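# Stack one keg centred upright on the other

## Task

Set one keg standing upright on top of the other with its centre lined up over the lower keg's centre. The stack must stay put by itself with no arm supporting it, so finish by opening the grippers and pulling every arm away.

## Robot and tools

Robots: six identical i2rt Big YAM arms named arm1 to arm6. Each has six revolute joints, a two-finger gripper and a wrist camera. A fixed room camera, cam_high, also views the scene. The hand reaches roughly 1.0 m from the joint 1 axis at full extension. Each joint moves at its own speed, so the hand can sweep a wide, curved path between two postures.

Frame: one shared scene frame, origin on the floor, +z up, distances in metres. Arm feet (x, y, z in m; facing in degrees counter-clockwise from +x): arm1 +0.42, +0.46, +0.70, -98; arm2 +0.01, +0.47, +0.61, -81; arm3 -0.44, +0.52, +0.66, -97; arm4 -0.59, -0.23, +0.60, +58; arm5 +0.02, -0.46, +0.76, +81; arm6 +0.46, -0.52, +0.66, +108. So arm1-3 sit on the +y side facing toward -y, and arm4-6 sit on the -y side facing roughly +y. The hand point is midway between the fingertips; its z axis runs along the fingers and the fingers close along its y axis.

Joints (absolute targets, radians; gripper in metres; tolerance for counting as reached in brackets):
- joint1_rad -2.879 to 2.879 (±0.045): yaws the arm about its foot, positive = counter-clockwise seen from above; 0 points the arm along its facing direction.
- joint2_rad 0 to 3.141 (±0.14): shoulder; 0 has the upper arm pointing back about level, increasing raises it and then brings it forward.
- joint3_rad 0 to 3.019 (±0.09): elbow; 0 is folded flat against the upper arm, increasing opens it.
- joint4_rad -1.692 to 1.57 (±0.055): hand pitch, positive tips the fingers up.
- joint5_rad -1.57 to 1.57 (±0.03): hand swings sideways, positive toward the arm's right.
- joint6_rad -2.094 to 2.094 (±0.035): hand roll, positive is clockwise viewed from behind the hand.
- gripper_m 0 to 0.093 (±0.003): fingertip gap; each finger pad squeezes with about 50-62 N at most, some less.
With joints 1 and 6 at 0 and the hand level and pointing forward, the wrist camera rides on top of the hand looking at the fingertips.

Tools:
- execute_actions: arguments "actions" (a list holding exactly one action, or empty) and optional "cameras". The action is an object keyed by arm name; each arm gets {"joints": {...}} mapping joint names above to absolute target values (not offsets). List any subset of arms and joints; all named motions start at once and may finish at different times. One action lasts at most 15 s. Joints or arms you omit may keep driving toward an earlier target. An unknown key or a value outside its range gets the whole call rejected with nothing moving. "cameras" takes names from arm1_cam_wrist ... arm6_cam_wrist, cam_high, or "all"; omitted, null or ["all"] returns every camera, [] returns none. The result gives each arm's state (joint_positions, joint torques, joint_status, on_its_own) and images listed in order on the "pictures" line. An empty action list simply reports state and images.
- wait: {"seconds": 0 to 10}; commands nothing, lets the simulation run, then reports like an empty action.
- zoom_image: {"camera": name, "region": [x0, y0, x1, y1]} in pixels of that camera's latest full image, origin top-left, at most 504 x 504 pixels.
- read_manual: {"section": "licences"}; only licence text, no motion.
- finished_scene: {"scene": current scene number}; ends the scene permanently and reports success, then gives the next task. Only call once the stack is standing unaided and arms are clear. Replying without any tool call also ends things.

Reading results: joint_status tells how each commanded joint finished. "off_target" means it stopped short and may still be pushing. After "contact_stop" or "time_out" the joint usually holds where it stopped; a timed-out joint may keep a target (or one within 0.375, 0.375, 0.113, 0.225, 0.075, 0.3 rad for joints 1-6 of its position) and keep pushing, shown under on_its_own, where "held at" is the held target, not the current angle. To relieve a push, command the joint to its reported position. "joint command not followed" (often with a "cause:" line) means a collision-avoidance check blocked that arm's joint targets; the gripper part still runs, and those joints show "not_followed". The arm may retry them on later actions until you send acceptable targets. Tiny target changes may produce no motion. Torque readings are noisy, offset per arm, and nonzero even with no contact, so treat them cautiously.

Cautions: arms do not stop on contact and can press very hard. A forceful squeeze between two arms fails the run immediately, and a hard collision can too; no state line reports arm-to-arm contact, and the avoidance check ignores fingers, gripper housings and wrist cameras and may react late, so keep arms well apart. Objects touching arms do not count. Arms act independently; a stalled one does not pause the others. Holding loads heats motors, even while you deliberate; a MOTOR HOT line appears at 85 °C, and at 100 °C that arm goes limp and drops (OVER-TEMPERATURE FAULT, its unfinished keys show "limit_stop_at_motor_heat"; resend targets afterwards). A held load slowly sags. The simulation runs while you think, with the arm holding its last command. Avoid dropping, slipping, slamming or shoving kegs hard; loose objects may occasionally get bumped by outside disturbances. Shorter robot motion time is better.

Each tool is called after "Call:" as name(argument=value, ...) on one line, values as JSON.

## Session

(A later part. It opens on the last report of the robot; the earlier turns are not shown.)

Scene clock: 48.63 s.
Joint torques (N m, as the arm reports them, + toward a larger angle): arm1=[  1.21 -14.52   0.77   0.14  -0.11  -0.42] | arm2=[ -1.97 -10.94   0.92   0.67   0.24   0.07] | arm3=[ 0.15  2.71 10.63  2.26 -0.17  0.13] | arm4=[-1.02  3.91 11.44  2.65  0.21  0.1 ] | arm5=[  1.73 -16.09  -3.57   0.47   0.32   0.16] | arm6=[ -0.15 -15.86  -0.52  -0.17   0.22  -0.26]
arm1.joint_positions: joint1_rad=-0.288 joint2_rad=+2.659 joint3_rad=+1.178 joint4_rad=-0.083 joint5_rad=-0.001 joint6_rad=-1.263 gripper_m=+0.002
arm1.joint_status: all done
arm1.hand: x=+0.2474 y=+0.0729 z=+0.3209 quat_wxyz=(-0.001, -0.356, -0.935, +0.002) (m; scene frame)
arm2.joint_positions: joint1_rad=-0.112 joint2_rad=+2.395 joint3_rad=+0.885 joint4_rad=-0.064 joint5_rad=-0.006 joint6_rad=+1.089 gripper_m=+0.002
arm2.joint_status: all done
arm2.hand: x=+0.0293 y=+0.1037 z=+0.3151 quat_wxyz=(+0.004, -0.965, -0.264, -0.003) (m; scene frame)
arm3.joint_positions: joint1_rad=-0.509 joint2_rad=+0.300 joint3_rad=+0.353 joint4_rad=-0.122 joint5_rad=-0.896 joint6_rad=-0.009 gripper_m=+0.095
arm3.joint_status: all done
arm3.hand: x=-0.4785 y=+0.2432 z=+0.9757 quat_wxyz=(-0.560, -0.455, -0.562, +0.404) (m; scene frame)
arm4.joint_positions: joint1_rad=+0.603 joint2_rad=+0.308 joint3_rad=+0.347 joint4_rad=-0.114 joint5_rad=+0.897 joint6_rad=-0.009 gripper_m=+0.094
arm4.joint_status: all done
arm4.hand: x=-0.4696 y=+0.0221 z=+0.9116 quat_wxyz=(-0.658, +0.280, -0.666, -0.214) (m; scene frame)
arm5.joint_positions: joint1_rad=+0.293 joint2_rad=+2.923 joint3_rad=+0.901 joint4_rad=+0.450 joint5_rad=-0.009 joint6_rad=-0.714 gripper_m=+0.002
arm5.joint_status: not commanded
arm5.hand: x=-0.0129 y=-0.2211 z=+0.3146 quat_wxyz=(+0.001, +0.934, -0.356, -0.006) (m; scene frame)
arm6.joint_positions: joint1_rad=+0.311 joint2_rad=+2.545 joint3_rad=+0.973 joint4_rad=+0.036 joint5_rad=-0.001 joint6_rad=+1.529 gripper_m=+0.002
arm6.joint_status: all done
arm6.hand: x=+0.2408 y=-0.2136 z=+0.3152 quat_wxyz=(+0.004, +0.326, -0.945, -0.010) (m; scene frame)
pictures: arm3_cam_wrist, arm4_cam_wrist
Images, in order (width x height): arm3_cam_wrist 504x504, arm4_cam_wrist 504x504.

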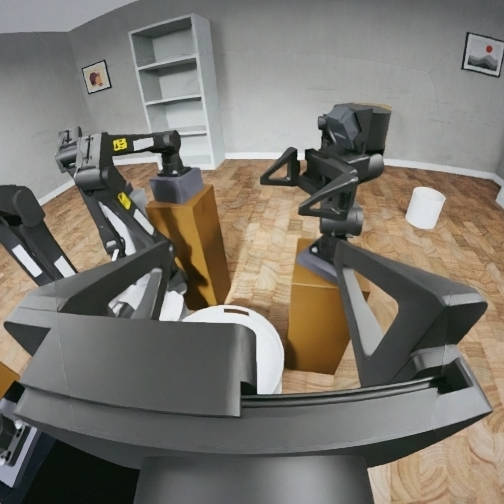

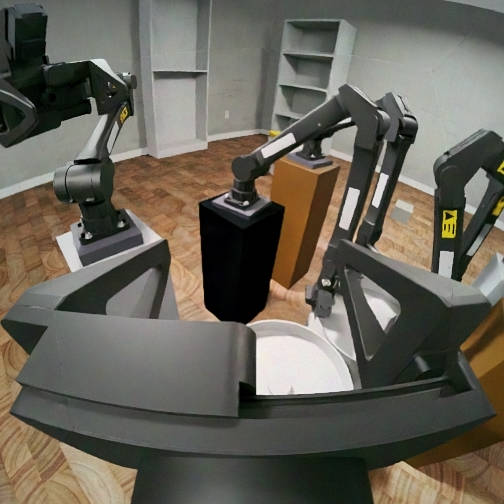

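Call:
execute_actions(actions=[{"arm1":{"joints":{"joint2_rad":2.34,"joint3_rad":1.064,"joint4_rad":-0.18,"joint6_rad":-1.265}},"arm2":{"joints":{"joint2_rad":2.066,"joint3_rad":0.808,"joint4_rad":-0.213}},"arm5":{"joints":{"joint2_rad":2.62,"joint3_rad":0.67,"joint4_rad":0.405}},"arm6":{"joints":{"joint2_rad":2.218,"joint3_rad":0.866,"joint4_rad":-0.124,"joint6_rad":1.53}},"arm3":{"joints":{"joint1_rad":-1.2,"joint2_rad":0.9,"joint5_rad":0}},"arm4":{"joints":{"joint1_rad":1.6,"joint2_rad":0.9,"joint5_rad":0}}}], cameras=[])

Call:
execute_actions(actions=[{"arm1":{"joints":{"joint2_rad":2.092,"joint3_rad":0.984,"joint4_rad":-0.333}},"arm2":{"joints":{"joint2_rad":1.792,"joint3_rad":0.79,"joint4_rad":-0.449}},"arm5":{"joints":{"joint2_rad":2.308,"joint3_rad":0.508,"joint4_rad":0.265}},"arm6":{"joints":{"joint2_rad":1.944,"joint3_rad":0.812,"joint4_rad":-0.324}}}], cameras=[])

Call:
execute_actions(actions=[{"arm1":{"joints":{"joint2_rad":1.88,"joint3_rad":0.964,"joint4_rad":-0.512}},"arm2":{"joints":{"joint2_rad":1.574,"joint3_rad":0.831,"joint4_rad":-0.691}},"arm5":{"joints":{"joint2_rad":1.97,"joint3_rad":0.43,"joint4_rad":0.029}},"arm6":{"joints":{"joint2_rad":1.713,"joint3_rad":0.821,"joint4_rad":-0.547}}}], cameras=[])

Call:
execute_actions(actions=[{"arm1":{"joints":{"joint2_rad":1.69,"joint3_rad":0.995,"joint4_rad":-0.718}},"arm2":{"joints":{"joint2_rad":1.402,"joint3_rad":0.92,"joint4_rad":-0.937}},"arm5":{"joints":{"joint2_rad":1.597,"joint3_rad":0.423,"joint4_rad":-0.31}},"arm6":{"joints":{"joint2_rad":1.514,"joint3_rad":0.88,"joint4_rad":-0.788}}}], cameras=[])

Call:
execute_actions(actions=[{"arm1":{"joints":{"joint2_rad":1.55,"joint3_rad":1.058,"joint4_rad":-0.908}},"arm2":{"joints":{"joint2_rad":1.297,"joint3_rad":1.032,"joint4_rad":-1.146}},"arm5":{"joints":{"joint2_rad":1.304,"joint3_rad":0.484,"joint4_rad":-0.637}},"arm6":{"joints":{"joint2_rad":1.38,"joint3_rad":0.97,"joint4_rad":-1.0}}}], cameras=["arm2_cam_wrist","arm5_cam_wrist","cam_high"])

Scene clock: 54.20 s.
Joint torques (N m, as the arm reports them, + toward a larger angle): arm1=[  1.13 -23.28   3.09  -1.13  -0.18   0.01] | arm2=[ -2.02 -18.29   3.89   0.12   0.45   0.07] | arm3=[-0.99 -1.33  9.08  2.13  0.21  0.13] | arm4=[-0.9   0.52  9.91  2.45 -0.01  0.08] | arm5=[  1.61 -22.99  -7.63   0.31  -0.13   0.12] | arm6=[ -0.01 -24.55   1.08  -1.11   0.     0.04]
arm1.joint_positions: joint1_rad=-0.288 joint2_rad=+2.443 joint3_rad=+1.042 joint4_rad=-0.160 joint5_rad=+0.001 joint6_rad=-1.255 gripper_m=+0.001
arm1.joint_status: all done
arm1.hand: x=+0.2479 y=+0.0752 z=+0.4008 quat_wxyz=(+0.001, -0.359, -0.933, +0.003) (m; scene frame)
arm2.joint_positions: joint1_rad=-0.112 joint2_rad=+2.149 joint3_rad=+0.790 joint4_rad=-0.203 joint5_rad=-0.010 joint6_rad=+1.089 gripper_m=+0.002
arm2.joint_status: all done
arm2.hand: x=+0.0302 y=+0.1037 z=+0.3955 quat_wxyz=(-0.003, -0.965, -0.264, -0.004) (m; scene frame)
arm3.joint_positions: joint1_rad=-1.192 joint2_rad=+0.895 joint3_rad=+0.353 joint4_rad=-0.118 joint5_rad=-0.004 joint6_rad=-0.009 gripper_m=+0.095
arm3.joint_status: all done
arm3.hand: x=-0.7888 y=+0.4278 z=+0.7795 quat_wxyz=(-0.054, -0.892, -0.121, +0.431) (m; scene frame)
arm4.joint_positions: joint1_rad=+1.598 joint2_rad=+0.893 joint3_rad=+0.347 joint4_rad=-0.110 joint5_rad=+0.002 joint6_rad=-0.007 gripper_m=+0.094
arm4.joint_status: all done
arm4.hand: x=-0.8996 y=-0.0456 z=+0.7148 quat_wxyz=(-0.117, +0.869, -0.236, -0.418) (m; scene frame)
arm5.joint_positions: joint1_rad=+0.291 joint2_rad=+2.689 joint3_rad=+0.713 joint4_rad=+0.403 joint5_rad=+0.000 joint6_rad=-0.713 gripper_m=+0.002
arm5.joint_status: all done
arm5.hand: x=-0.0109 y=-0.2199 z=+0.3962 quat_wxyz=(+0.000, +0.934, -0.358, -0.002) (m; scene frame)
arm6.joint_positions: joint1_rad=+0.305 joint2_rad=+2.305 joint3_rad=+0.861 joint4_rad=-0.095 joint5_rad=+0.003 joint6_rad=+1.527 gripper_m=+0.002
arm6.joint_status: all done
arm6.hand: x=+0.2423 y=-0.2105 z=+0.3972 quat_wxyz=(+0.001, +0.324, -0.946, -0.009) (m; scene frame)
pictures: none
No camera images: the call's "cameras" was empty. Leave "cameras" out to get every camera's image.

Scene clock: 55.37 s.
Joint torques (N m, as the arm reports them, + toward a larger angle): arm1=[  1.1  -21.7    5.67  -1.11  -0.29  -0.01] | arm2=[ -1.49 -16.37   8.04   0.18   0.35   0.09] | arm3=[-1.   -1.29  9.12  2.14  0.21  0.13] | arm4=[-0.78  0.5   9.92  2.53 -0.01  0.08] | arm5=[  2.52 -21.48  -5.58   0.39   0.1    0.17] | arm6=[  1.49 -22.83   4.47  -0.98   0.02   0.03]
arm1.joint_positions: joint1_rad=-0.288 joint2_rad=+2.193 joint3_rad=+0.945 joint4_rad=-0.313 joint5_rad=+0.004 joint6_rad=-1.255 gripper_m=+0.001
arm1.joint_status: all done
arm1.hand: x=+0.2478 y=+0.0761 z=+0.4916 quat_wxyz=(+0.002, -0.359, -0.933, +0.003) (m; scene frame)
arm2.joint_positions: joint1_rad=-0.113 joint2_rad=+1.872 joint3_rad=+0.753 joint4_rad=-0.441 joint5_rad=-0.009 joint6_rad=+1.087 gripper_m=+0.002
arm2.joint_status: all done
arm2.hand: x=+0.0296 y=+0.1024 z=+0.4869 quat_wxyz=(-0.004, -0.964, -0.264, -0.003) (m; scene frame)
arm3.joint_positions: joint1_rad=-1.192 joint2_rad=+0.895 joint3_rad=+0.353 joint4_rad=-0.118 joint5_rad=-0.004 joint6_rad=-0.009 gripper_m=+0.095
arm3.joint_status: not commanded
arm3.hand: x=-0.7888 y=+0.4278 z=+0.7795 quat_wxyz=(-0.054, -0.892, -0.121, +0.431) (m; scene frame)
arm4.joint_positions: joint1_rad=+1.598 joint2_rad=+0.893 joint3_rad=+0.347 joint4_rad=-0.110 joint5_rad=+0.002 joint6_rad=-0.007 gripper_m=+0.094
arm4.joint_status: not commanded
arm4.hand: x=-0.8996 y=-0.0456 z=+0.7148 quat_wxyz=(-0.117, +0.869, -0.236, -0.418) (m; scene frame)
arm5.joint_positions: joint1_rad=+0.292 joint2_rad=+2.377 joint3_rad=+0.539 joint4_rad=+0.268 joint5_rad=-0.003 joint6_rad=-0.715 gripper_m=+0.002
arm5.joint_status: all done
arm5.hand: x=-0.0113 y=-0.2191 z=+0.4874 quat_wxyz=(-0.001, +0.934, -0.357, -0.004) (m; scene frame)
arm6.joint_positions: joint1_rad=+0.305 joint2_rad=+2.026 joint3_rad=+0.786 joint4_rad=-0.303 joint5_rad=+0.002 joint6_rad=+1.524 gripper_m=+0.002
arm6.joint_status: all done
arm6.hand: x=+0.2423 y=-0.2110 z=+0.4897 quat_wxyz=(+0.001, +0.325, -0.946, -0.008) (m; scene frame)
pictures: none
No camera images: the call's "cameras" was empty. Leave "cameras" out to get every camera's image.

Scene clock: 56.47 s.
Joint torques (N m, as the arm reports them, + toward a larger angle): arm1=[  1.34 -20.68   8.76  -1.04  -0.43  -0.01] | arm2=[ -2.07 -15.    13.07  -0.24   0.35   0.05] | arm3=[-0.94 -1.3   9.13  2.13  0.21  0.13] | arm4=[-0.62  0.33  9.89  2.49  0.    0.08] | arm5=[  0.87 -21.09  -1.17  -0.33   0.28   0.13] | arm6=[  0.28 -21.15   7.31  -0.75   0.04   0.02]
arm1.joint_positions: joint1_rad=-0.289 joint2_rad=+1.975 joint3_rad=+0.904 joint4_rad=-0.495 joint5_rad=+0.007 joint6_rad=-1.255 gripper_m=+0.002
arm1.joint_status: all done
arm1.hand: x=+0.2484 y=+0.0799 z=+0.5718 quat_wxyz=(+0.004, -0.360, -0.933, +0.000) (m; scene frame)
arm2.joint_positions: joint1_rad=-0.113 joint2_rad=+1.642 joint3_rad=+0.760 joint4_rad=-0.669 joint5_rad=-0.008 joint6_rad=+1.090 gripper_m=+0.002
arm2.joint_status: all done
arm2.hand: x=+0.0294 y=+0.1066 z=+0.5670 quat_wxyz=(-0.008, -0.965, -0.263, -0.002) (m; scene frame)
arm3.joint_positions: joint1_rad=-1.192 joint2_rad=+0.895 joint3_rad=+0.353 joint4_rad=-0.118 joint5_rad=-0.004 joint6_rad=-0.009 gripper_m=+0.095
arm3.joint_status: not commanded
arm3.hand: x=-0.7888 y=+0.4278 z=+0.7795 quat_wxyz=(-0.054, -0.892, -0.121, +0.431) (m; scene frame)
arm4.joint_positions: joint1_rad=+1.598 joint2_rad=+0.893 joint3_rad=+0.347 joint4_rad=-0.110 joint5_rad=+0.002 joint6_rad=-0.007 gripper_m=+0.094
arm4.joint_status: not commanded
arm4.hand: x=-0.8996 y=-0.0456 z=+0.7148 quat_wxyz=(-0.117, +0.869, -0.236, -0.418) (m; scene frame)
arm5.joint_positions: joint1_rad=+0.293 joint2_rad=+2.044 joint3_rad=+0.446 joint4_rad=+0.042 joint5_rad=-0.008 joint6_rad=-0.711 gripper_m=+0.002
arm5.joint_status: all done
arm5.hand: x=-0.0131 y=-0.2134 z=+0.5670 quat_wxyz=(-0.006, +0.934, -0.358, -0.009) (m; scene frame)
arm6.joint_positions: joint1_rad=+0.305 joint2_rad=+1.792 joint3_rad=+0.782 joint4_rad=-0.532 joint5_rad=+0.003 joint6_rad=+1.526 gripper_m=+0.002
arm6.joint_status: all done
arm6.hand: x=+0.2410 y=-0.2088 z=+0.5717 quat_wxyz=(+0.001, +0.324, -0.946, -0.008) (m; scene frame)
pictures: none
No camera images: the call's "cameras" was empty. Leave "cameras" out to get every camera's image.

Scene clock: 57.53 s.
Joint torques (N m, as the arm reports them, + toward a larger angle): arm1=[  1.27 -19.51  12.39  -1.82  -0.42   0.  ] | arm2=[ -1.75 -13.57  15.74  -0.35   0.13   0.08] | arm3=[-0.92 -1.33  9.13  2.12  0.21  0.13] | arm4=[-0.63  0.39  9.91  2.45 -0.03  0.09] | arm5=[  1.38 -20.05   4.33  -0.74   0.16   0.11] | arm6=[  0.32 -18.29  11.92  -1.47  -0.01   0.03]
arm1.joint_positions: joint1_rad=-0.289 joint2_rad=+1.782 joint3_rad=+0.911 joint4_rad=-0.686 joint5_rad=+0.007 joint6_rad=-1.256 gripper_m=+0.002
arm1.joint_status: all done
arm1.hand: x=+0.2484 y=+0.0801 z=+0.6494 quat_wxyz=(+0.004, -0.359, -0.933, +0.005) (m; scene frame)
arm2.joint_positions: joint1_rad=-0.113 joint2_rad=+1.473 joint3_rad=+0.839 joint4_rad=-0.911 joint5_rad=-0.003 joint6_rad=+1.089 gripper_m=+0.002
arm2.joint_status: all done
arm2.hand: x=+0.0289 y=+0.1040 z=+0.6462 quat_wxyz=(-0.010, -0.965, -0.264, +0.001) (m; scene frame)
arm3.joint_positions: joint1_rad=-1.192 joint2_rad=+0.895 joint3_rad=+0.353 joint4_rad=-0.118 joint5_rad=-0.004 joint6_rad=-0.009 gripper_m=+0.095
arm3.joint_status: not commanded
arm3.hand: x=-0.7888 y=+0.4278 z=+0.7795 quat_wxyz=(-0.054, -0.892, -0.121, +0.431) (m; scene frame)
arm4.joint_positions: joint1_rad=+1.598 joint2_rad=+0.893 joint3_rad=+0.347 joint4_rad=-0.110 joint5_rad=+0.002 joint6_rad=-0.007 gripper_m=+0.094
arm4.joint_status: not commanded
arm4.hand: x=-0.8996 y=-0.0456 z=+0.7148 quat_wxyz=(-0.117, +0.869, -0.236, -0.418) (m; scene frame)
arm5.joint_positions: joint1_rad=+0.293 joint2_rad=+1.684 joint3_rad=+0.411 joint4_rad=-0.285 joint5_rad=-0.005 joint6_rad=-0.714 gripper_m=+0.002
arm5.joint_status: all done
arm5.hand: x=-0.0121 y=-0.2144 z=+0.6463 quat_wxyz=(-0.006, +0.934, -0.357, -0.007) (m; scene frame)
arm6.joint_positions: joint1_rad=+0.305 joint2_rad=+1.582 joint3_rad=+0.803 joint4_rad=-0.752 joint5_rad=+0.003 joint6_rad=+1.527 gripper_m=+0.002
arm6.joint_status: all done
arm6.hand: x=+0.2438 y=-0.2129 z=+0.6503 quat_wxyz=(+0.002, +0.324, -0.946, -0.013) (m; scene frame)
pictures: none
No camera images: the call's "cameras" was empty. Leave "cameras" out to get every camera's image.

Scene clock: 59.80 s.
Joint torques (N m, as the arm reports them, + toward a larger angle): arm1=[  1.31 -19.22  14.66  -2.32  -0.37   0.05] | arm2=[ -1.88 -14.15  17.52  -0.81  -0.04   0.14] | arm3=[-1.   -1.31  9.13  2.14  0.21  0.13] | arm4=[-0.76  0.41  9.87  2.44 -0.01  0.07] | arm5=[  1.75 -15.84  12.03  -1.75   0.28   0.21] | arm6=[ -0.47 -17.47  15.01  -1.47   0.1   -0.03]
arm1.joint_positions: joint1_rad=-0.288 joint2_rad=+1.644 joint3_rad=+0.960 joint4_rad=-0.864 joint5_rad=+0.006 joint6_rad=-1.261 gripper_m=+0.001
arm1.joint_status: joint3_rad time_out (moved +0.048 of +0.147); the others done
arm1.on_its_own: joint3_rad reads +0.960 and still pushes toward +1.058 since a time_out
arm1.hand: x=+0.2482 y=+0.0783 z=+0.7168 quat_wxyz=(+0.003, -0.357, -0.934, +0.009) (m; scene frame)
arm2.joint_positions: joint1_rad=-0.114 joint2_rad=+1.375 joint3_rad=+0.944 joint4_rad=-1.108 joint5_rad=+0.001 joint6_rad=+1.082 gripper_m=+0.002
arm2.joint_status: all done
arm2.hand: x=+0.0282 y=+0.1004 z=+0.7139 quat_wxyz=(-0.013, -0.964, -0.266, +0.004) (m; scene frame)
arm3.joint_positions: joint1_rad=-1.192 joint2_rad=+0.895 joint3_rad=+0.353 joint4_rad=-0.118 joint5_rad=-0.004 joint6_rad=-0.009 gripper_m=+0.095
arm3.joint_status: not commanded
arm3.hand: x=-0.7888 y=+0.4278 z=+0.7795 quat_wxyz=(-0.054, -0.892, -0.121, +0.431) (m; scene frame)
arm4.joint_positions: joint1_rad=+1.598 joint2_rad=+0.893 joint3_rad=+0.347 joint4_rad=-0.110 joint5_rad=+0.002 joint6_rad=-0.007 gripper_m=+0.094
arm4.joint_status: not commanded
arm4.hand: x=-0.8996 y=-0.0456 z=+0.7148 quat_wxyz=(-0.117, +0.869, -0.236, -0.418) (m; scene frame)
arm5.joint_positions: joint1_rad=+0.289 joint2_rad=+1.380 joint3_rad=+0.421 joint4_rad=-0.579 joint5_rad=-0.007 joint6_rad=-0.725 gripper_m=+0.002
arm5.joint_status: joint4_rad time_out (moved -0.294 of -0.352); the others done
arm5.on_its_own: joint4_rad reads -0.579 and still pushes toward -0.637 since a time_out
arm5.hand: x=-0.0109 y=-0.2178 z=+0.7149 quat_wxyz=(-0.014, +0.935, -0.353, -0.013) (m; scene frame)
arm6.joint_positions: joint1_rad=+0.305 joint2_rad=+1.441 joint3_rad=+0.871 joint4_rad=-0.968 joint5_rad=+0.001 joint6_rad=+1.521 gripper_m=+0.002
arm6.joint_status: joint3_rad time_out (moved +0.068 of +0.167); the others done
arm6.on_its_own: joint3_rad reads +0.871 and still pushes toward +0.970 since a time_out
arm6.hand: x=+0.2463 y=-0.2171 z=+0.7192 quat_wxyz=(+0.002, +0.327, -0.945, -0.010) (m; scene frame)
pictures: arm2_cam_wrist, arm5_cam_wrist, cam_high
Images, in order (width x height): arm2_cam_wrist 504x504, arm5_cam_wrist 504x504, cam_high 504x504.

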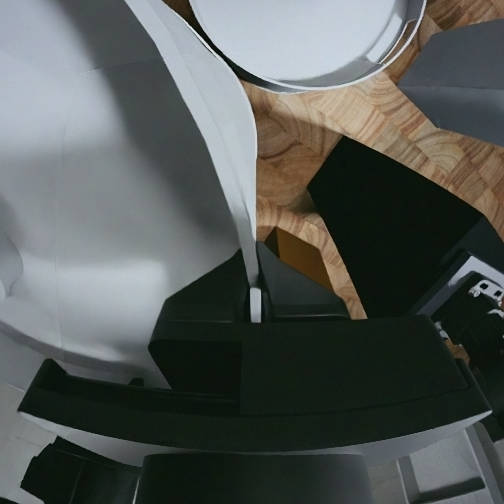

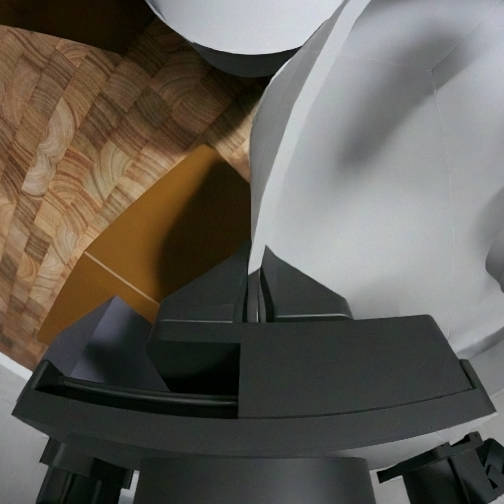

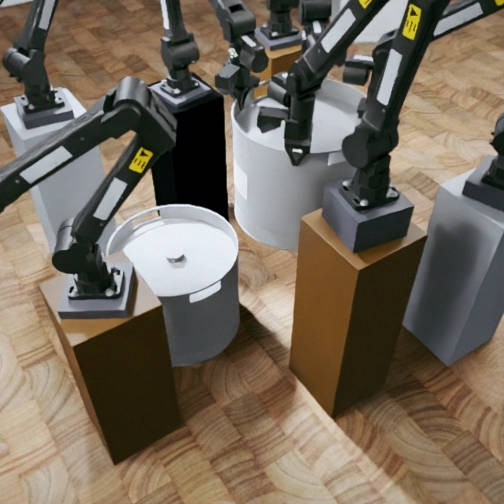

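Call:
execute_actions(actions=[{"arm1":{"joints":{"joint1_rad":-0.468,"joint2_rad":1.6,"joint3_rad":1.125,"joint4_rad":-0.91,"joint6_rad":-1.44}},"arm2":{"joints":{"joint1_rad":-0.333,"joint2_rad":1.27,"joint3_rad":1.005,"joint4_rad":-1.135,"joint6_rad":0.866}},"arm5":{"joints":{"joint1_rad":0.559,"joint2_rad":1.414,"joint3_rad":0.607,"joint4_rad":-0.63,"joint6_rad":-0.451}},"arm6":{"joints":{"joint1_rad":0.427,"joint2_rad":1.523,"joint3_rad":1.15,"joint4_rad":-1.015,"joint6_rad":1.645}}}], cameras=[])

Call:
execute_actions(actions=[{"arm1":{"joints":{"joint1_rad":-0.626,"joint2_rad":1.667,"joint3_rad":1.23,"joint4_rad":-0.943,"joint6_rad":-1.598}},"arm2":{"joints":{"joint1_rad":-0.559,"joint2_rad":1.28,"joint3_rad":1.015,"joint4_rad":-1.135,"joint6_rad":0.64}},"arm5":{"joints":{"joint1_rad":0.752,"joint2_rad":1.523,"joint3_rad":0.757,"joint4_rad":-0.66,"joint6_rad":-0.258}},"arm6":{"joints":{"joint1_rad":0.517,"joint2_rad":1.666,"joint3_rad":1.365,"joint4_rad":-1.07,"joint6_rad":1.735}}}], cameras=[])

Call:
execute_actions(actions=[{"arm1":{"joints":{"joint1_rad":-0.76,"joint2_rad":1.756,"joint3_rad":1.38,"joint4_rad":-0.992,"joint6_rad":-1.732}},"arm2":{"joints":{"joint1_rad":-0.77,"joint2_rad":1.33,"joint3_rad":1.07,"joint4_rad":-1.135,"joint6_rad":0.429}},"arm5":{"joints":{"joint1_rad":0.888,"joint2_rad":1.636,"joint3_rad":0.938,"joint4_rad":-0.71,"joint6_rad":-0.122}},"arm6":{"joints":{"joint1_rad":0.585,"joint2_rad":1.818,"joint3_rad":1.618,"joint4_rad":-1.152,"joint6_rad":1.803}}}], cameras=["cam_high"])

Scene clock: 66.13 s.
Joint torques (N m, as the arm reports them, + toward a larger angle): arm1=[  1.29 -19.8   15.03  -1.82  -0.55   0.3 ] | arm2=[ -0.42 -14.13  16.92  -0.17  -0.02   0.28] | arm3=[-1.   -1.34  9.13  2.12  0.21  0.13] | arm4=[-0.53  0.47  9.91  2.48 -0.01  0.08] | arm5=[  2.56 -17.57  13.6   -1.31  -0.13   0.19] | arm6=[  0.41 -20.05  15.6   -1.28   0.08   0.12]
arm1.joint_positions: joint1_rad=-0.473 joint2_rad=+1.695 joint3_rad=+1.023 joint4_rad=-0.877 joint5_rad=+0.011 joint6_rad=-1.457 gripper_m=+0.001
arm1.joint_status: joint3_rad time_out (moved +0.063 of +0.165); the others done
arm1.on_its_own: joint3_rad reads +1.023 and still pushes toward +1.125 since a time_out
arm1.hand: x=+0.1678 y=+0.0990 z=+0.7153 quat_wxyz=(+0.008, -0.351, -0.936, +0.008) (m; scene frame)
arm2.joint_positions: joint1_rad=-0.339 joint2_rad=+1.354 joint3_rad=+0.924 joint4_rad=-1.115 joint5_rad=+0.000 joint6_rad=+0.844 gripper_m=+0.002
arm2.joint_status: all done
arm2.hand: x=-0.0530 y=+0.1150 z=+0.7142 quat_wxyz=(-0.008, -0.962, -0.272, +0.006) (m; scene frame)
arm3.joint_positions: joint1_rad=-1.192 joint2_rad=+0.895 joint3_rad=+0.353 joint4_rad=-0.118 joint5_rad=-0.004 joint6_rad=-0.009 gripper_m=+0.095
arm3.joint_status: not commanded
arm3.hand: x=-0.7888 y=+0.4278 z=+0.7795 quat_wxyz=(-0.054, -0.892, -0.121, +0.431) (m; scene frame)
arm4.joint_positions: joint1_rad=+1.598 joint2_rad=+0.893 joint3_rad=+0.347 joint4_rad=-0.110 joint5_rad=+0.002 joint6_rad=-0.007 gripper_m=+0.094
arm4.joint_status: not commanded
arm4.hand: x=-0.8996 y=-0.0456 z=+0.7148 quat_wxyz=(-0.117, +0.869, -0.236, -0.418) (m; scene frame)
arm5.joint_positions: joint1_rad=+0.565 joint2_rad=+1.484 joint3_rad=+0.524 joint4_rad=-0.592 joint5_rad=+0.002 joint6_rad=-0.464 gripper_m=+0.002
arm5.joint_status: all done
arm5.hand: x=-0.0882 y=-0.2015 z=+0.7132 quat_wxyz=(-0.008, +0.938, -0.347, -0.007) (m; scene frame)
arm6.joint_positions: joint1_rad=+0.426 joint2_rad=+1.593 joint3_rad=+1.043 joint4_rad=-0.982 joint5_rad=+0.001 joint6_rad=+1.627 gripper_m=+0.002
arm6.joint_status: joint3_rad time_out (moved +0.171 of +0.279); the others done
arm6.on_its_own: joint3_rad reads +1.043 and still pushes toward +1.150 since a time_out
arm6.hand: x=+0.1689 y=-0.1982 z=+0.7174 quat_wxyz=(+0.005, +0.334, -0.943, -0.012) (m; scene frame)
pictures: none
No camera images: the call's "cameras" was empty. Leave "cameras" out to get every camera's image.

not run: a stop came earlier in this reply.

not run: a stop came earlier in this reply.

Call:
execute_actions(actions=[{"arm1":{"joints":{"joint1_rad":-0.626,"joint2_rad":1.667,"joint3_rad":1.24,"joint4_rad":-0.943,"joint6_rad":-1.598}},"arm2":{"joints":{"joint1_rad":-0.559,"joint2_rad":1.28,"joint3_rad":1.015,"joint4_rad":-1.135,"joint6_rad":0.64}},"arm5":{"joints":{"joint1_rad":0.752,"joint2_rad":1.523,"joint3_rad":0.765,"joint4_rad":-0.66,"joint6_rad":-0.258}},"arm6":{"joints":{"joint1_rad":0.517,"joint2_rad":1.68,"joint3_rad":1.375,"joint4_rad":-1.07,"joint6_rad":1.735}}}], cameras=[])

Scene clock: 69.07 s.
Joint torques (N m, as the arm reports them, + toward a larger angle): arm1=[  1.46 -21.62  15.89  -1.66  -0.62   0.27] | arm2=[ -0.47 -13.67  17.92  -0.31   0.     0.2 ] | arm3=[-0.95 -1.35  9.14  2.14  0.21  0.13] | arm4=[-0.77  0.52  9.92  2.48 -0.02  0.09] | arm5=[  1.38 -24.09  13.42  -0.97  -0.28   0.1 ] | arm6=[  0.33 -23.69  15.76  -1.37   0.1    0.06]
arm1.joint_positions: joint1_rad=-0.636 joint2_rad=+1.767 joint3_rad=+1.125 joint4_rad=-0.912 joint5_rad=+0.012 joint6_rad=-1.612 gripper_m=+0.001
arm1.joint_status: joint3_rad time_out (moved +0.102 of +0.217); the others done
arm1.on_its_own: joint3_rad reads +1.125 and still pushes toward +1.237 since a time_out
arm1.hand: x=+0.0904 y=+0.1218 z=+0.7149 quat_wxyz=(+0.009, -0.355, -0.935, +0.003) (m; scene frame)
arm2.joint_positions: joint1_rad=-0.566 joint2_rad=+1.357 joint3_rad=+0.922 joint4_rad=-1.112 joint5_rad=-0.001 joint6_rad=+0.626 gripper_m=+0.002
arm2.joint_status: joint3_rad time_out (moved -0.002 of +0.091); the others done
arm2.on_its_own: joint3_rad reads +0.922 and still pushes toward +1.015 since a time_out
arm2.hand: x=-0.1308 y=+0.1381 z=+0.7129 quat_wxyz=(-0.007, -0.963, -0.268, +0.007) (m; scene frame)
arm3.joint_positions: joint1_rad=-1.192 joint2_rad=+0.895 joint3_rad=+0.353 joint4_rad=-0.118 joint5_rad=-0.004 joint6_rad=-0.009 gripper_m=+0.095
arm3.joint_status: not commanded
arm3.hand: x=-0.7888 y=+0.4278 z=+0.7795 quat_wxyz=(-0.054, -0.892, -0.121, +0.431) (m; scene frame)
arm4.joint_positions: joint1_rad=+1.598 joint2_rad=+0.893 joint3_rad=+0.347 joint4_rad=-0.110 joint5_rad=+0.002 joint6_rad=-0.007 gripper_m=+0.094
arm4.joint_status: not commanded
arm4.hand: x=-0.8996 y=-0.0456 z=+0.7148 quat_wxyz=(-0.117, +0.869, -0.236, -0.418) (m; scene frame)
arm5.joint_positions: joint1_rad=+0.761 joint2_rad=+1.618 joint3_rad=+0.688 joint4_rad=-0.626 joint5_rad=+0.006 joint6_rad=-0.259 gripper_m=+0.002
arm5.joint_status: all done
arm5.hand: x=-0.1692 y=-0.1778 z=+0.7122 quat_wxyz=(-0.008, +0.936, -0.351, -0.006) (m; scene frame)
arm6.joint_positions: joint1_rad=+0.517 joint2_rad=+1.759 joint3_rad=+1.266 joint4_rad=-1.041 joint5_rad=+0.002 joint6_rad=+1.725 gripper_m=+0.002
arm6.joint_status: joint3_rad time_out (moved +0.223 of +0.332); the others done
arm6.on_its_own: joint3_rad reads +1.266 and still pushes toward +1.375 since a time_out
arm6.hand: x=+0.0881 y=-0.1775 z=+0.7175 quat_wxyz=(+0.006, +0.331, -0.944, -0.010) (m; scene frame)
pictures: none
No camera images: the call's "cameras" was empty. Leave "cameras" out to get every camera's image.

Call:
execute_actions(actions=[{"arm1":{"joints":{"joint1_rad":-0.76,"joint2_rad":1.75,"joint3_rad":1.39,"joint4_rad":-0.972,"joint6_rad":-1.732}},"arm2":{"joints":{"joint1_rad":-0.77,"joint2_rad":1.33,"joint3_rad":1.075,"joint4_rad":-1.12,"joint6_rad":0.429}},"arm5":{"joints":{"joint1_rad":0.888,"joint2_rad":1.62,"joint3_rad":0.95,"joint4_rad":-0.69,"joint6_rad":-0.122}},"arm6":{"joints":{"joint1_rad":0.585,"joint2_rad":1.835,"joint3_rad":1.625,"joint4_rad":-1.135,"joint6_rad":1.803}}}], cameras=["cam_high"])

Call:
execute_actions(actions=[{"arm1":{"joints":{"joint1_rad":-0.872,"joint2_rad":1.855,"joint3_rad":1.575,"joint4_rad":-1.04,"joint6_rad":-1.844}},"arm2":{"joints":{"joint1_rad":-0.952,"joint2_rad":1.41,"joint3_rad":1.172,"joint4_rad":-1.125,"joint6_rad":0.247}},"arm5":{"joints":{"joint1_rad":0.986,"joint2_rad":1.74,"joint3_rad":1.163,"joint4_rad":-0.765,"joint6_rad":-0.024}},"arm6":{"joints":{"joint1_rad":0.637,"joint2_rad":2.01,"joint3_rad":1.935,"joint4_rad":-1.255,"joint6_rad":1.855}}}], cameras=["cam_high"])

Scene clock: 73.30 s.
Joint torques (N m, as the arm reports them, + toward a larger angle): arm1=[  1.66 -24.    16.15  -1.29  -0.51   0.26] | arm2=[ -0.59 -14.73  19.05  -0.24  -0.09   0.15] | arm3=[-1.01 -1.34  9.13  2.13  0.21  0.13] | arm4=[-0.75  0.45  9.92  2.5  -0.01  0.08] | arm5=[  1.78 -27.35  14.68  -0.85  -0.28   0.05] | arm6=[  0.04 -27.76  16.49  -1.24   0.07   0.08]
arm1.joint_positions: joint1_rad=-0.773 joint2_rad=+1.861 joint3_rad=+1.262 joint4_rad=-0.949 joint5_rad=+0.009 joint6_rad=-1.746 gripper_m=+0.001
arm1.joint_status: joint3_rad time_out (moved +0.137 of +0.265); the others done
arm1.on_its_own: joint3_rad reads +1.262 and still pushes toward +1.375 since a time_out
arm1.hand: x=+0.0127 y=+0.1423 z=+0.7136 quat_wxyz=(+0.010, -0.356, -0.934, +0.006) (m; scene frame)
arm2.joint_positions: joint1_rad=-0.775 joint2_rad=+1.411 joint3_rad=+0.969 joint4_rad=-1.097 joint5_rad=+0.001 joint6_rad=+0.420 gripper_m=+0.002
arm2.joint_status: joint3_rad time_out (moved +0.047 of +0.153); the others done
arm2.on_its_own: joint3_rad reads +0.969 and still pushes toward +1.075 since a time_out
arm2.hand: x=-0.2091 y=+0.1573 z=+0.7109 quat_wxyz=(-0.007, -0.964, -0.267, +0.012) (m; scene frame)
arm3.joint_positions: joint1_rad=-1.192 joint2_rad=+0.895 joint3_rad=+0.353 joint4_rad=-0.118 joint5_rad=-0.004 joint6_rad=-0.009 gripper_m=+0.095
arm3.joint_status: not commanded
arm3.hand: x=-0.7888 y=+0.4278 z=+0.7795 quat_wxyz=(-0.054, -0.892, -0.121, +0.431) (m; scene frame)
arm4.joint_positions: joint1_rad=+1.598 joint2_rad=+0.893 joint3_rad=+0.347 joint4_rad=-0.110 joint5_rad=+0.002 joint6_rad=-0.007 gripper_m=+0.094
arm4.joint_status: not commanded
arm4.hand: x=-0.8996 y=-0.0456 z=+0.7148 quat_wxyz=(-0.117, +0.869, -0.236, -0.418) (m; scene frame)
arm5.joint_positions: joint1_rad=+0.896 joint2_rad=+1.743 joint3_rad=+0.862 joint4_rad=-0.662 joint5_rad=+0.006 joint6_rad=-0.122 gripper_m=+0.002
arm5.joint_status: all done
arm5.hand: x=-0.2484 y=-0.1583 z=+0.7106 quat_wxyz=(-0.010, +0.936, -0.351, -0.013) (m; scene frame)
arm6.joint_positions: joint1_rad=+0.585 joint2_rad=+1.924 joint3_rad=+1.507 joint4_rad=-1.113 joint5_rad=+0.001 joint6_rad=+1.795 gripper_m=+0.002
arm6.joint_status: joint3_rad time_out (moved +0.242 of +0.359); the others done
arm6.on_its_own: joint3_rad reads +1.507 and still pushes toward +1.620 since a time_out
arm6.hand: x=+0.0101 y=-0.1592 z=+0.7156 quat_wxyz=(+0.008, +0.330, -0.944, -0.012) (m; scene frame)
pictures: cam_high
Images, in order (width x height): cam_high 504x504.

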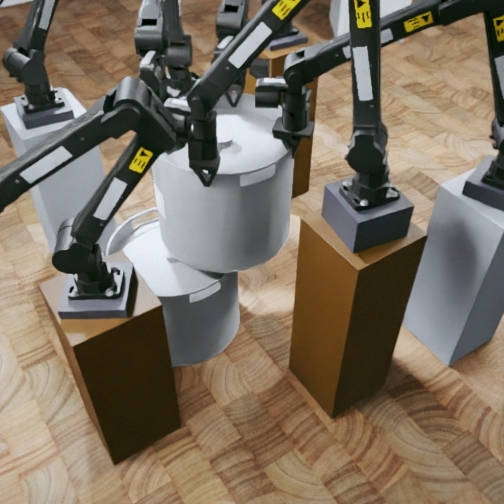

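not run: a stop came earlier in this reply.

Call:
execute_actions(actions=[{"arm1":{"joints":{"joint1_rad":-0.872,"joint2_rad":1.855,"joint3_rad":1.585,"joint4_rad":-1.05,"joint6_rad":-1.844}},"arm2":{"joints":{"joint1_rad":-0.952,"joint2_rad":1.41,"joint3_rad":1.18,"joint4_rad":-1.13,"joint6_rad":0.247}},"arm5":{"joints":{"joint1_rad":0.986,"joint2_rad":1.73,"joint3_rad":1.17,"joint4_rad":-0.77,"joint6_rad":-0.024}},"arm6":{"joints":{"joint1_rad":0.637,"joint2_rad":2.02,"joint3_rad":1.945,"joint4_rad":-1.26,"joint6_rad":1.855}},"arm4":{"joints":{"joint1_rad":1.3,"joint2_rad":2.2,"joint3_rad":0.9,"joint4_rad":1.3,"joint5_rad":1.55}},"arm3":{"joints":{"joint1_rad":-1.6,"joint2_rad":1.3}}}], cameras=["cam_high"])

Scene clock: 77.47 s.
Joint torques (N m, as the arm reports them, + toward a larger angle): arm1=[  2.16 -26.97  16.45  -1.4   -0.43   0.31] | arm2=[ -0.45 -17.27  19.55  -0.35  -0.02   0.17] | arm3=[-0.96 -3.63  6.01  1.66  0.14  0.13] | arm4=[-0.5  -9.65  4.16  2.15  0.17  0.07] | arm5=[  1.76 -34.74  16.13  -0.59  -0.36   0.1 ] | arm6=[  0.02 -31.61  16.83  -0.99  -0.03   0.07]
arm1.joint_positions: joint1_rad=-0.888 joint2_rad=+1.976 joint3_rad=+1.450 joint4_rad=-1.026 joint5_rad=+0.007 joint6_rad=-1.862 gripper_m=+0.002
arm1.joint_status: joint3_rad time_out (moved +0.188 of +0.323); the others done
arm1.on_its_own: joint3_rad reads +1.450 and still pushes toward +1.563 since a time_out
arm1.hand: x=-0.0654 y=+0.1636 z=+0.7148 quat_wxyz=(+0.009, -0.356, -0.934, +0.004) (m; scene frame)
arm2.joint_positions: joint1_rad=-0.957 joint2_rad=+1.506 joint3_rad=+1.068 joint4_rad=-1.104 joint5_rad=-0.001 joint6_rad=+0.236 gripper_m=+0.002
arm2.joint_status: joint3_rad time_out (moved +0.099 of +0.211); the others done
arm2.on_its_own: joint3_rad reads +1.068 and still pushes toward +1.180 since a time_out
arm2.hand: x=-0.2879 y=+0.1763 z=+0.7103 quat_wxyz=(-0.005, -0.963, -0.268, +0.012) (m; scene frame)
arm3.joint_positions: joint1_rad=-1.591 joint2_rad=+1.295 joint3_rad=+0.353 joint4_rad=-0.117 joint5_rad=-0.002 joint6_rad=-0.009 gripper_m=+0.095
arm3.joint_status: all done
arm3.hand: x=-0.7657 y=+0.5672 z=+0.6501 quat_wxyz=(+0.022, -0.966, +0.064, +0.248) (m; scene frame)
arm4.joint_positions: joint1_rad=+1.296 joint2_rad=+2.182 joint3_rad=+0.893 joint4_rad=+1.287 joint5_rad=+1.547 joint6_rad=-0.006 gripper_m=+0.094
arm4.joint_status: all done
arm4.hand: x=-0.7838 y=+0.2414 z=+0.6286 quat_wxyz=(-0.661, +0.269, -0.652, -0.254) (m; scene frame)
arm5.joint_positions: joint1_rad=+0.996 joint2_rad=+1.877 joint3_rad=+1.073 joint4_rad=-0.742 joint5_rad=+0.010 joint6_rad=-0.025 gripper_m=+0.002
arm5.joint_status: joint2_rad time_out (moved +0.133 of -0.013); joint3_rad time_out (moved +0.210 of +0.308); the others done
arm5.on_its_own: joint2_rad reads +1.877 and still pushes toward +1.730 since a time_out; joint3_rad reads +1.073 and still pushes toward +1.170 since a time_out
arm5.hand: x=-0.3269 y=-0.1398 z=+0.7097 quat_wxyz=(-0.011, +0.936, -0.350, -0.012) (m; scene frame)
arm6.joint_positions: joint1_rad=+0.637 joint2_rad=+2.110 joint3_rad=+1.815 joint4_rad=-1.239 joint5_rad=+0.003 joint6_rad=+1.844 gripper_m=+0.002
arm6.joint_status: joint3_rad time_out (moved +0.308 of +0.438); the others done
arm6.on_its_own: joint3_rad reads +1.815 and still pushes toward +1.928 since a time_out
arm6.hand: x=-0.0673 y=-0.1401 z=+0.7168 quat_wxyz=(+0.007, +0.331, -0.944, -0.010) (m; scene frame)
pictures: cam_high
Images, in order (width x height): cam_high 504x504.

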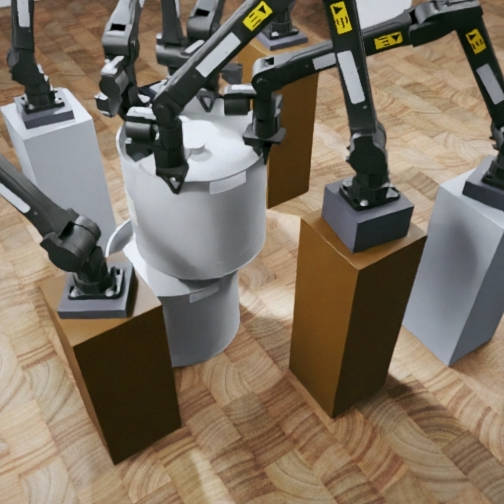

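Call:
execute_actions(actions=[{"arm1":{"joints":{"joint1_rad":-0.955,"joint2_rad":2.0,"joint3_rad":1.815,"joint4_rad":-1.13,"joint6_rad":-1.935}},"arm2":{"joints":{"joint1_rad":-1.098,"joint2_rad":1.52,"joint3_rad":1.305,"joint4_rad":-1.14,"joint6_rad":0.098}},"arm5":{"joints":{"joint1_rad":1.055,"joint2_rad":1.865,"joint3_rad":1.4,"joint4_rad":-0.85,"joint6_rad":0.049}},"arm6":{"joints":{"joint1_rad":0.679,"joint2_rad":2.26,"joint3_rad":2.36,"joint4_rad":-1.43,"joint6_rad":1.897}}}])

Scene clock: 81.17 s.
Joint torques (N m, as the arm reports them, + toward a larger angle): arm1=[  2.55 -29.63  16.7   -1.24  -0.21   0.25] | arm2=[ -0.83 -20.63  19.5   -0.83  -0.01   0.06] | arm3=[-1.02 -3.68  6.02  1.65  0.14  0.13] | arm4=[-0.78 -9.74  4.13  2.16  0.17  0.09] | arm5=[  2.01 -40.28  16.99  -1.1   -0.57   0.1 ] | arm6=[  0.61 -34.63  17.22  -1.25  -0.01   0.07]
arm1.joint_positions: joint1_rad=-0.978 joint2_rad=+2.128 joint3_rad=+1.671 joint4_rad=-1.109 joint5_rad=+0.002 joint6_rad=-1.949 gripper_m=+0.002
arm1.joint_status: joint3_rad time_out (moved +0.221 of +0.365); the others done
arm1.on_its_own: joint3_rad reads +1.671 and still pushes toward +1.784 since a time_out
arm1.hand: x=-0.1389 y=+0.1829 z=+0.7022 quat_wxyz=(+0.002, -0.358, -0.934, -0.001) (m; scene frame)
arm2.joint_positions: joint1_rad=-1.100 joint2_rad=+1.636 joint3_rad=+1.183 joint4_rad=-1.101 joint5_rad=-0.002 joint6_rad=+0.099 gripper_m=+0.002
arm2.joint_status: joint3_rad time_out (moved +0.115 of +0.237); the others done
arm2.on_its_own: joint3_rad reads +1.183 and still pushes toward +1.296 since a time_out
arm2.hand: x=-0.3619 y=+0.1956 z=+0.6964 quat_wxyz=(-0.001, -0.964, -0.265, +0.008) (m; scene frame)
arm3.joint_positions: joint1_rad=-1.591 joint2_rad=+1.295 joint3_rad=+0.353 joint4_rad=-0.117 joint5_rad=-0.002 joint6_rad=-0.009 gripper_m=+0.095
arm3.joint_status: not commanded
arm3.hand: x=-0.7657 y=+0.5672 z=+0.6501 quat_wxyz=(+0.022, -0.966, +0.064, +0.248) (m; scene frame)
arm4.joint_positions: joint1_rad=+1.296 joint2_rad=+2.182 joint3_rad=+0.893 joint4_rad=+1.287 joint5_rad=+1.547 joint6_rad=-0.006 gripper_m=+0.094
arm4.joint_status: not commanded
arm4.hand: x=-0.7838 y=+0.2414 z=+0.6286 quat_wxyz=(-0.661, +0.269, -0.652, -0.254) (m; scene frame)
arm5.joint_positions: joint1_rad=+1.065 joint2_rad=+2.038 joint3_rad=+1.300 joint4_rad=-0.812 joint5_rad=+0.013 joint6_rad=+0.049 gripper_m=+0.002
arm5.joint_status: joint2_rad time_out (moved +0.162 of -0.012); joint3_rad time_out (moved +0.228 of +0.327); the others done
arm5.on_its_own: joint2_rad reads +2.038 and still pushes toward +1.865 since a time_out; joint3_rad reads +1.300 and still pushes toward +1.400 since a time_out
arm5.hand: x=-0.4021 y=-0.1215 z=+0.6948 quat_wxyz=(-0.010, +0.936, -0.352, -0.010) (m; scene frame)
arm6.joint_positions: joint1_rad=+0.677 joint2_rad=+2.351 joint3_rad=+2.211 joint4_rad=-1.406 joint5_rad=+0.003 joint6_rad=+1.887 gripper_m=+0.003
arm6.joint_status: joint3_rad time_out (moved +0.396 of +0.545); the others done
arm6.on_its_own: joint3_rad reads +2.211 and still pushes toward +2.324 since a time_out
arm6.hand: x=-0.1421 y=-0.1223 z=+0.7047 quat_wxyz=(+0.004, +0.330, -0.944, -0.005) (m; scene frame)
pictures: arm1_cam_wrist, arm2_cam_wrist, arm3_cam_wrist, arm4_cam_wrist, arm5_cam_wrist, arm6_cam_wrist, cam_high
Images, in order (width x height): arm1_cam_wrist 504x504, arm2_cam_wrist 504x504, arm3_cam_wrist 504x504, arm4_cam_wrist 504x504, arm5_cam_wrist 504x504, arm6_cam_wrist 504x504, cam_high 504x504.

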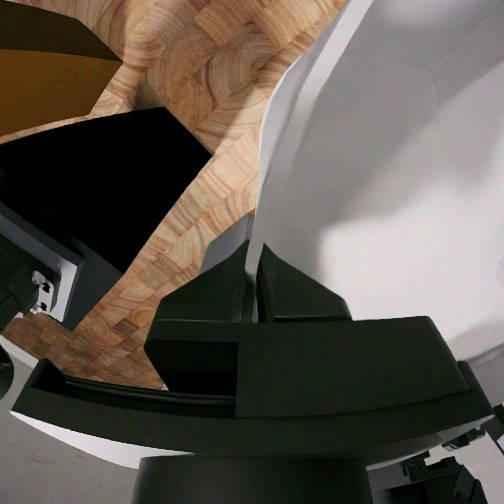

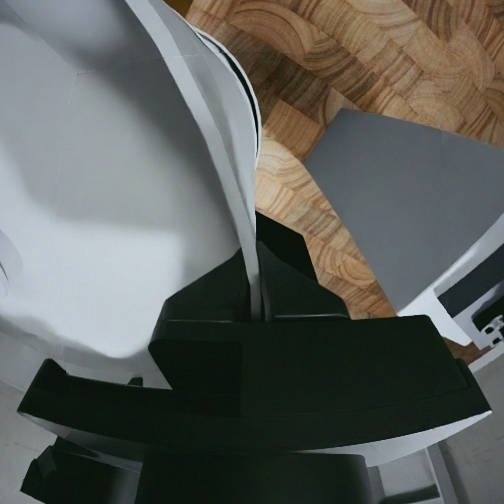

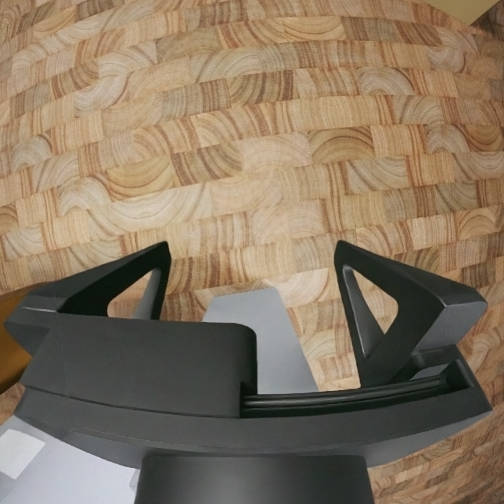

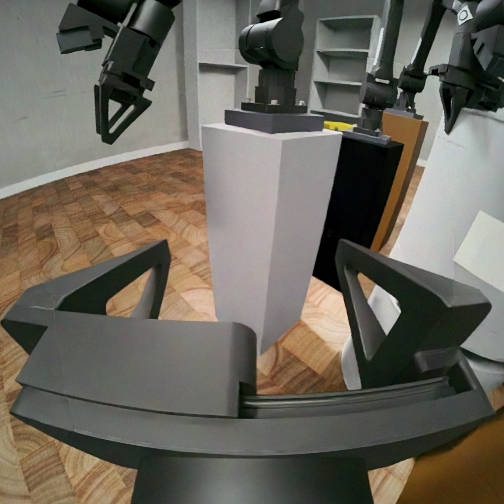

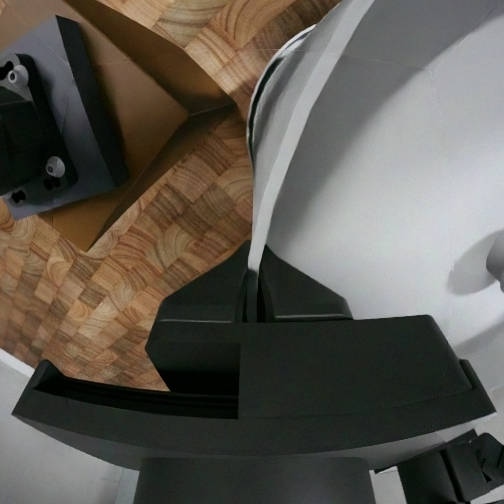

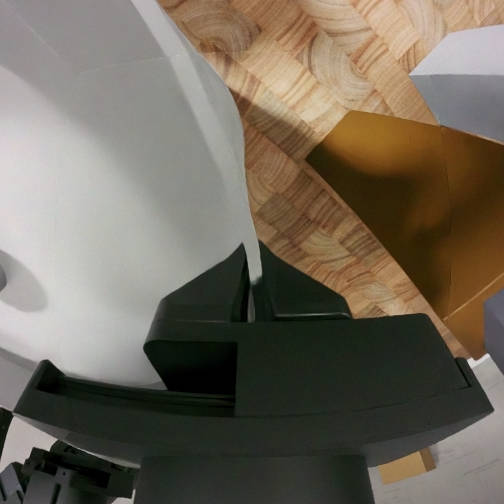

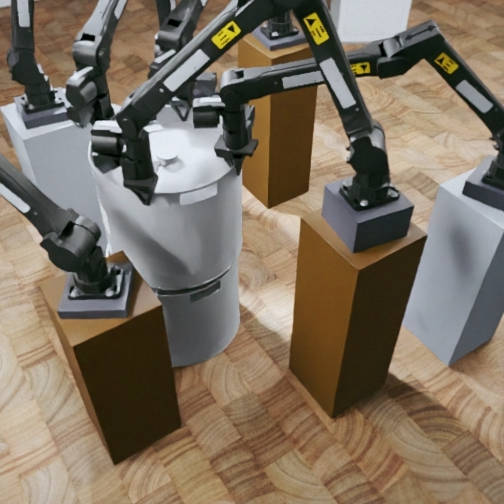

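Call:
execute_actions(actions=[{"arm1":{"joints":{"joint1_rad":-0.965,"joint2_rad":2.035,"joint3_rad":1.85,"joint4_rad":-1.14}},"arm2":{"joints":{"joint1_rad":-1.115,"joint2_rad":1.54,"joint3_rad":1.33,"joint6_rad":0.085}},"arm5":{"joints":{"joint1_rad":1.07,"joint2_rad":1.885,"joint3_rad":1.432,"joint4_rad":-0.86,"joint6_rad":0.06}},"arm6":{"joints":{"joint1_rad":0.689,"joint2_rad":2.31,"joint3_rad":2.41,"joint4_rad":-1.44}}}], cameras=["arm1_cam_wrist","arm2_cam_wrist","arm5_cam_wrist","arm6_cam_wrist","cam_high"])

Call:
zoom_image(camera="cam_high", region=[80,200,280,380])

Scene clock: 84.80 s.
Joint torques (N m, as the arm reports them, + toward a larger angle): arm1=[  1.97 -27.68  16.8   -1.4   -0.34   0.25] | arm2=[ -1.91 -19.41  19.56  -0.82  -0.23  -0.08] | arm3=[-1.08 -3.68  6.03  1.65  0.14  0.13] | arm4=[-0.58 -9.64  4.18  2.12  0.18  0.08] | arm5=[  1.88 -37.77  17.97  -1.52  -0.57   0.04] | arm6=[ -0.28 -32.54  17.5   -0.6    0.13   0.01]
arm1.joint_positions: joint1_rad=-0.979 joint2_rad=+2.136 joint3_rad=+1.688 joint4_rad=-1.116 joint5_rad=+0.005 joint6_rad=-1.947 gripper_m=+0.002
arm1.joint_status: joint3_rad time_out (moved +0.016 of +0.179); the others done
arm1.on_its_own: joint3_rad reads +1.688 and still pushes toward +1.800 since a time_out
arm1.hand: x=-0.1430 y=+0.1821 z=+0.7032 quat_wxyz=(+0.004, -0.359, -0.933, -0.001) (m; scene frame)
arm2.joint_positions: joint1_rad=-1.104 joint2_rad=+1.638 joint3_rad=+1.188 joint4_rad=-1.101 joint5_rad=+0.003 joint6_rad=+0.098 gripper_m=+0.002
arm2.joint_status: joint3_rad time_out (moved +0.005 of +0.147); the others done
arm2.on_its_own: joint3_rad reads +1.188 and still pushes toward +1.301 since a time_out
arm2.hand: x=-0.3650 y=+0.1966 z=+0.6972 quat_wxyz=(+0.001, -0.965, -0.264, +0.010) (m; scene frame)
arm3.joint_positions: joint1_rad=-1.591 joint2_rad=+1.295 joint3_rad=+0.353 joint4_rad=-0.117 joint5_rad=-0.002 joint6_rad=-0.009 gripper_m=+0.095
arm3.joint_status: not commanded
arm3.hand: x=-0.7657 y=+0.5672 z=+0.6501 quat_wxyz=(+0.022, -0.966, +0.064, +0.248) (m; scene frame)
arm4.joint_positions: joint1_rad=+1.296 joint2_rad=+2.182 joint3_rad=+0.893 joint4_rad=+1.287 joint5_rad=+1.547 joint6_rad=-0.006 gripper_m=+0.094
arm4.joint_status: not commanded
arm4.hand: x=-0.7838 y=+0.2414 z=+0.6286 quat_wxyz=(-0.661, +0.269, -0.652, -0.254) (m; scene frame)
arm5.joint_positions: joint1_rad=+1.070 joint2_rad=+2.042 joint3_rad=+1.312 joint4_rad=-0.813 joint5_rad=+0.013 joint6_rad=+0.059 gripper_m=+0.002
arm5.joint_status: joint2_rad time_out (moved +0.004 of -0.153); joint3_rad time_out (moved +0.012 of +0.132); the others done
arm5.on_its_own: joint2_rad reads +2.042 and still pushes toward +1.885 since a time_out; joint3_rad reads +1.312 and still pushes toward +1.425 since a time_out
arm5.hand: x=-0.4076 y=-0.1205 z=+0.6962 quat_wxyz=(-0.011, +0.935, -0.354, -0.014) (m; scene frame)
arm6.joint_positions: joint1_rad=+0.681 joint2_rad=+2.376 joint3_rad=+2.256 joint4_rad=-1.433 joint5_rad=+0.000 joint6_rad=+1.893 gripper_m=+0.003
arm6.joint_status: joint3_rad time_out (moved +0.044 of +0.199); the others done
arm6.on_its_own: joint3_rad reads +2.256 and still pushes toward +2.368 since a time_out
arm6.hand: x=-0.1475 y=-0.1227 z=+0.7041 quat_wxyz=(+0.003, +0.329, -0.944, -0.001) (m; scene frame)
pictures: arm1_cam_wrist, arm2_cam_wrist, arm5_cam_wrist, arm6_cam_wrist, cam_high
Images, in order (width x height): arm1_cam_wrist 504x504, arm2_cam_wrist 504x504, arm5_cam_wrist 504x504, arm6_cam_wrist 504x504, cam_high 504x504.

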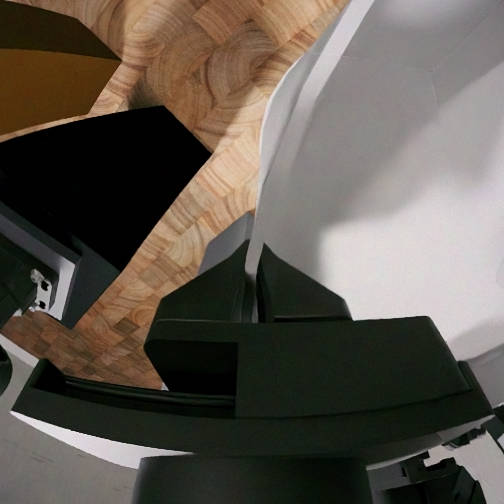

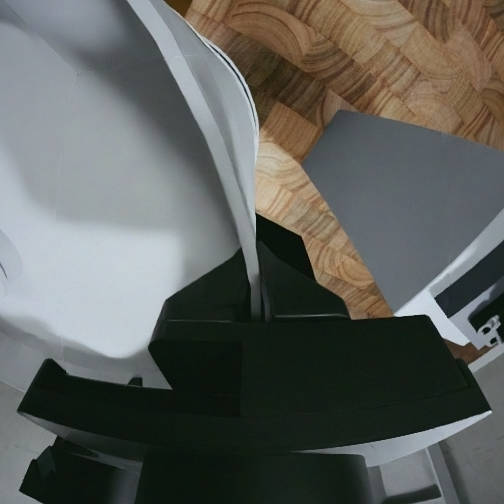

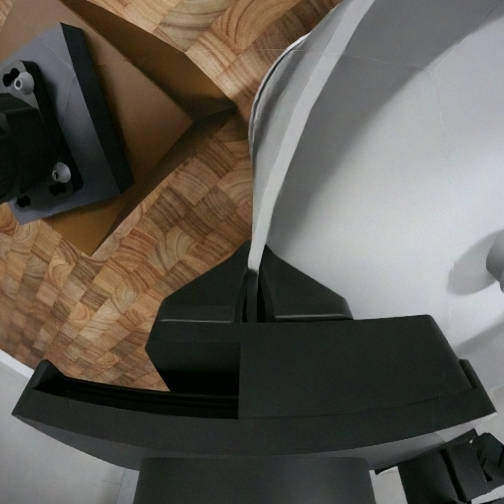

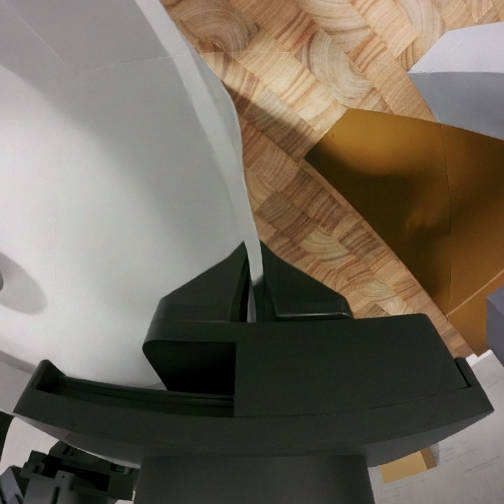

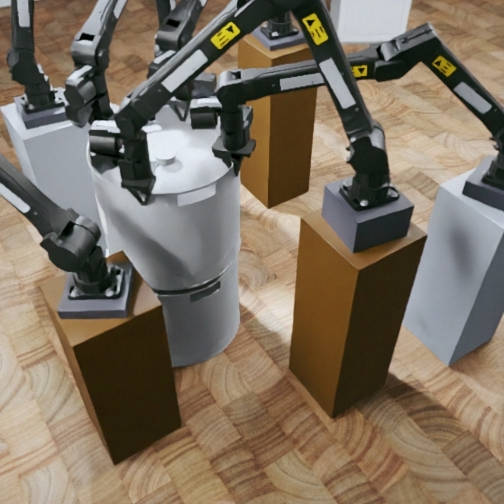

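Region (80, 200, 280, 380) of cam_high's 504x504 image, scaled by 2.520, with more detail than that image has; it fills the top 454 rows of this view, and the rest is white.

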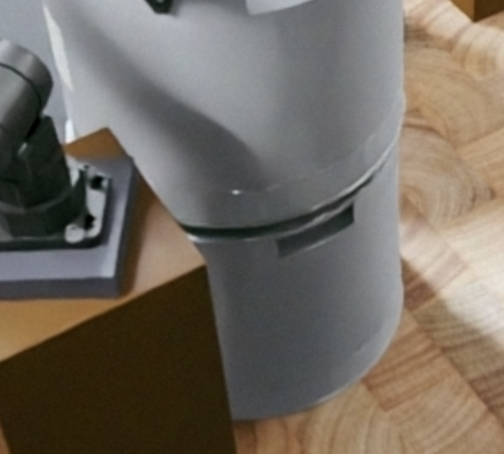

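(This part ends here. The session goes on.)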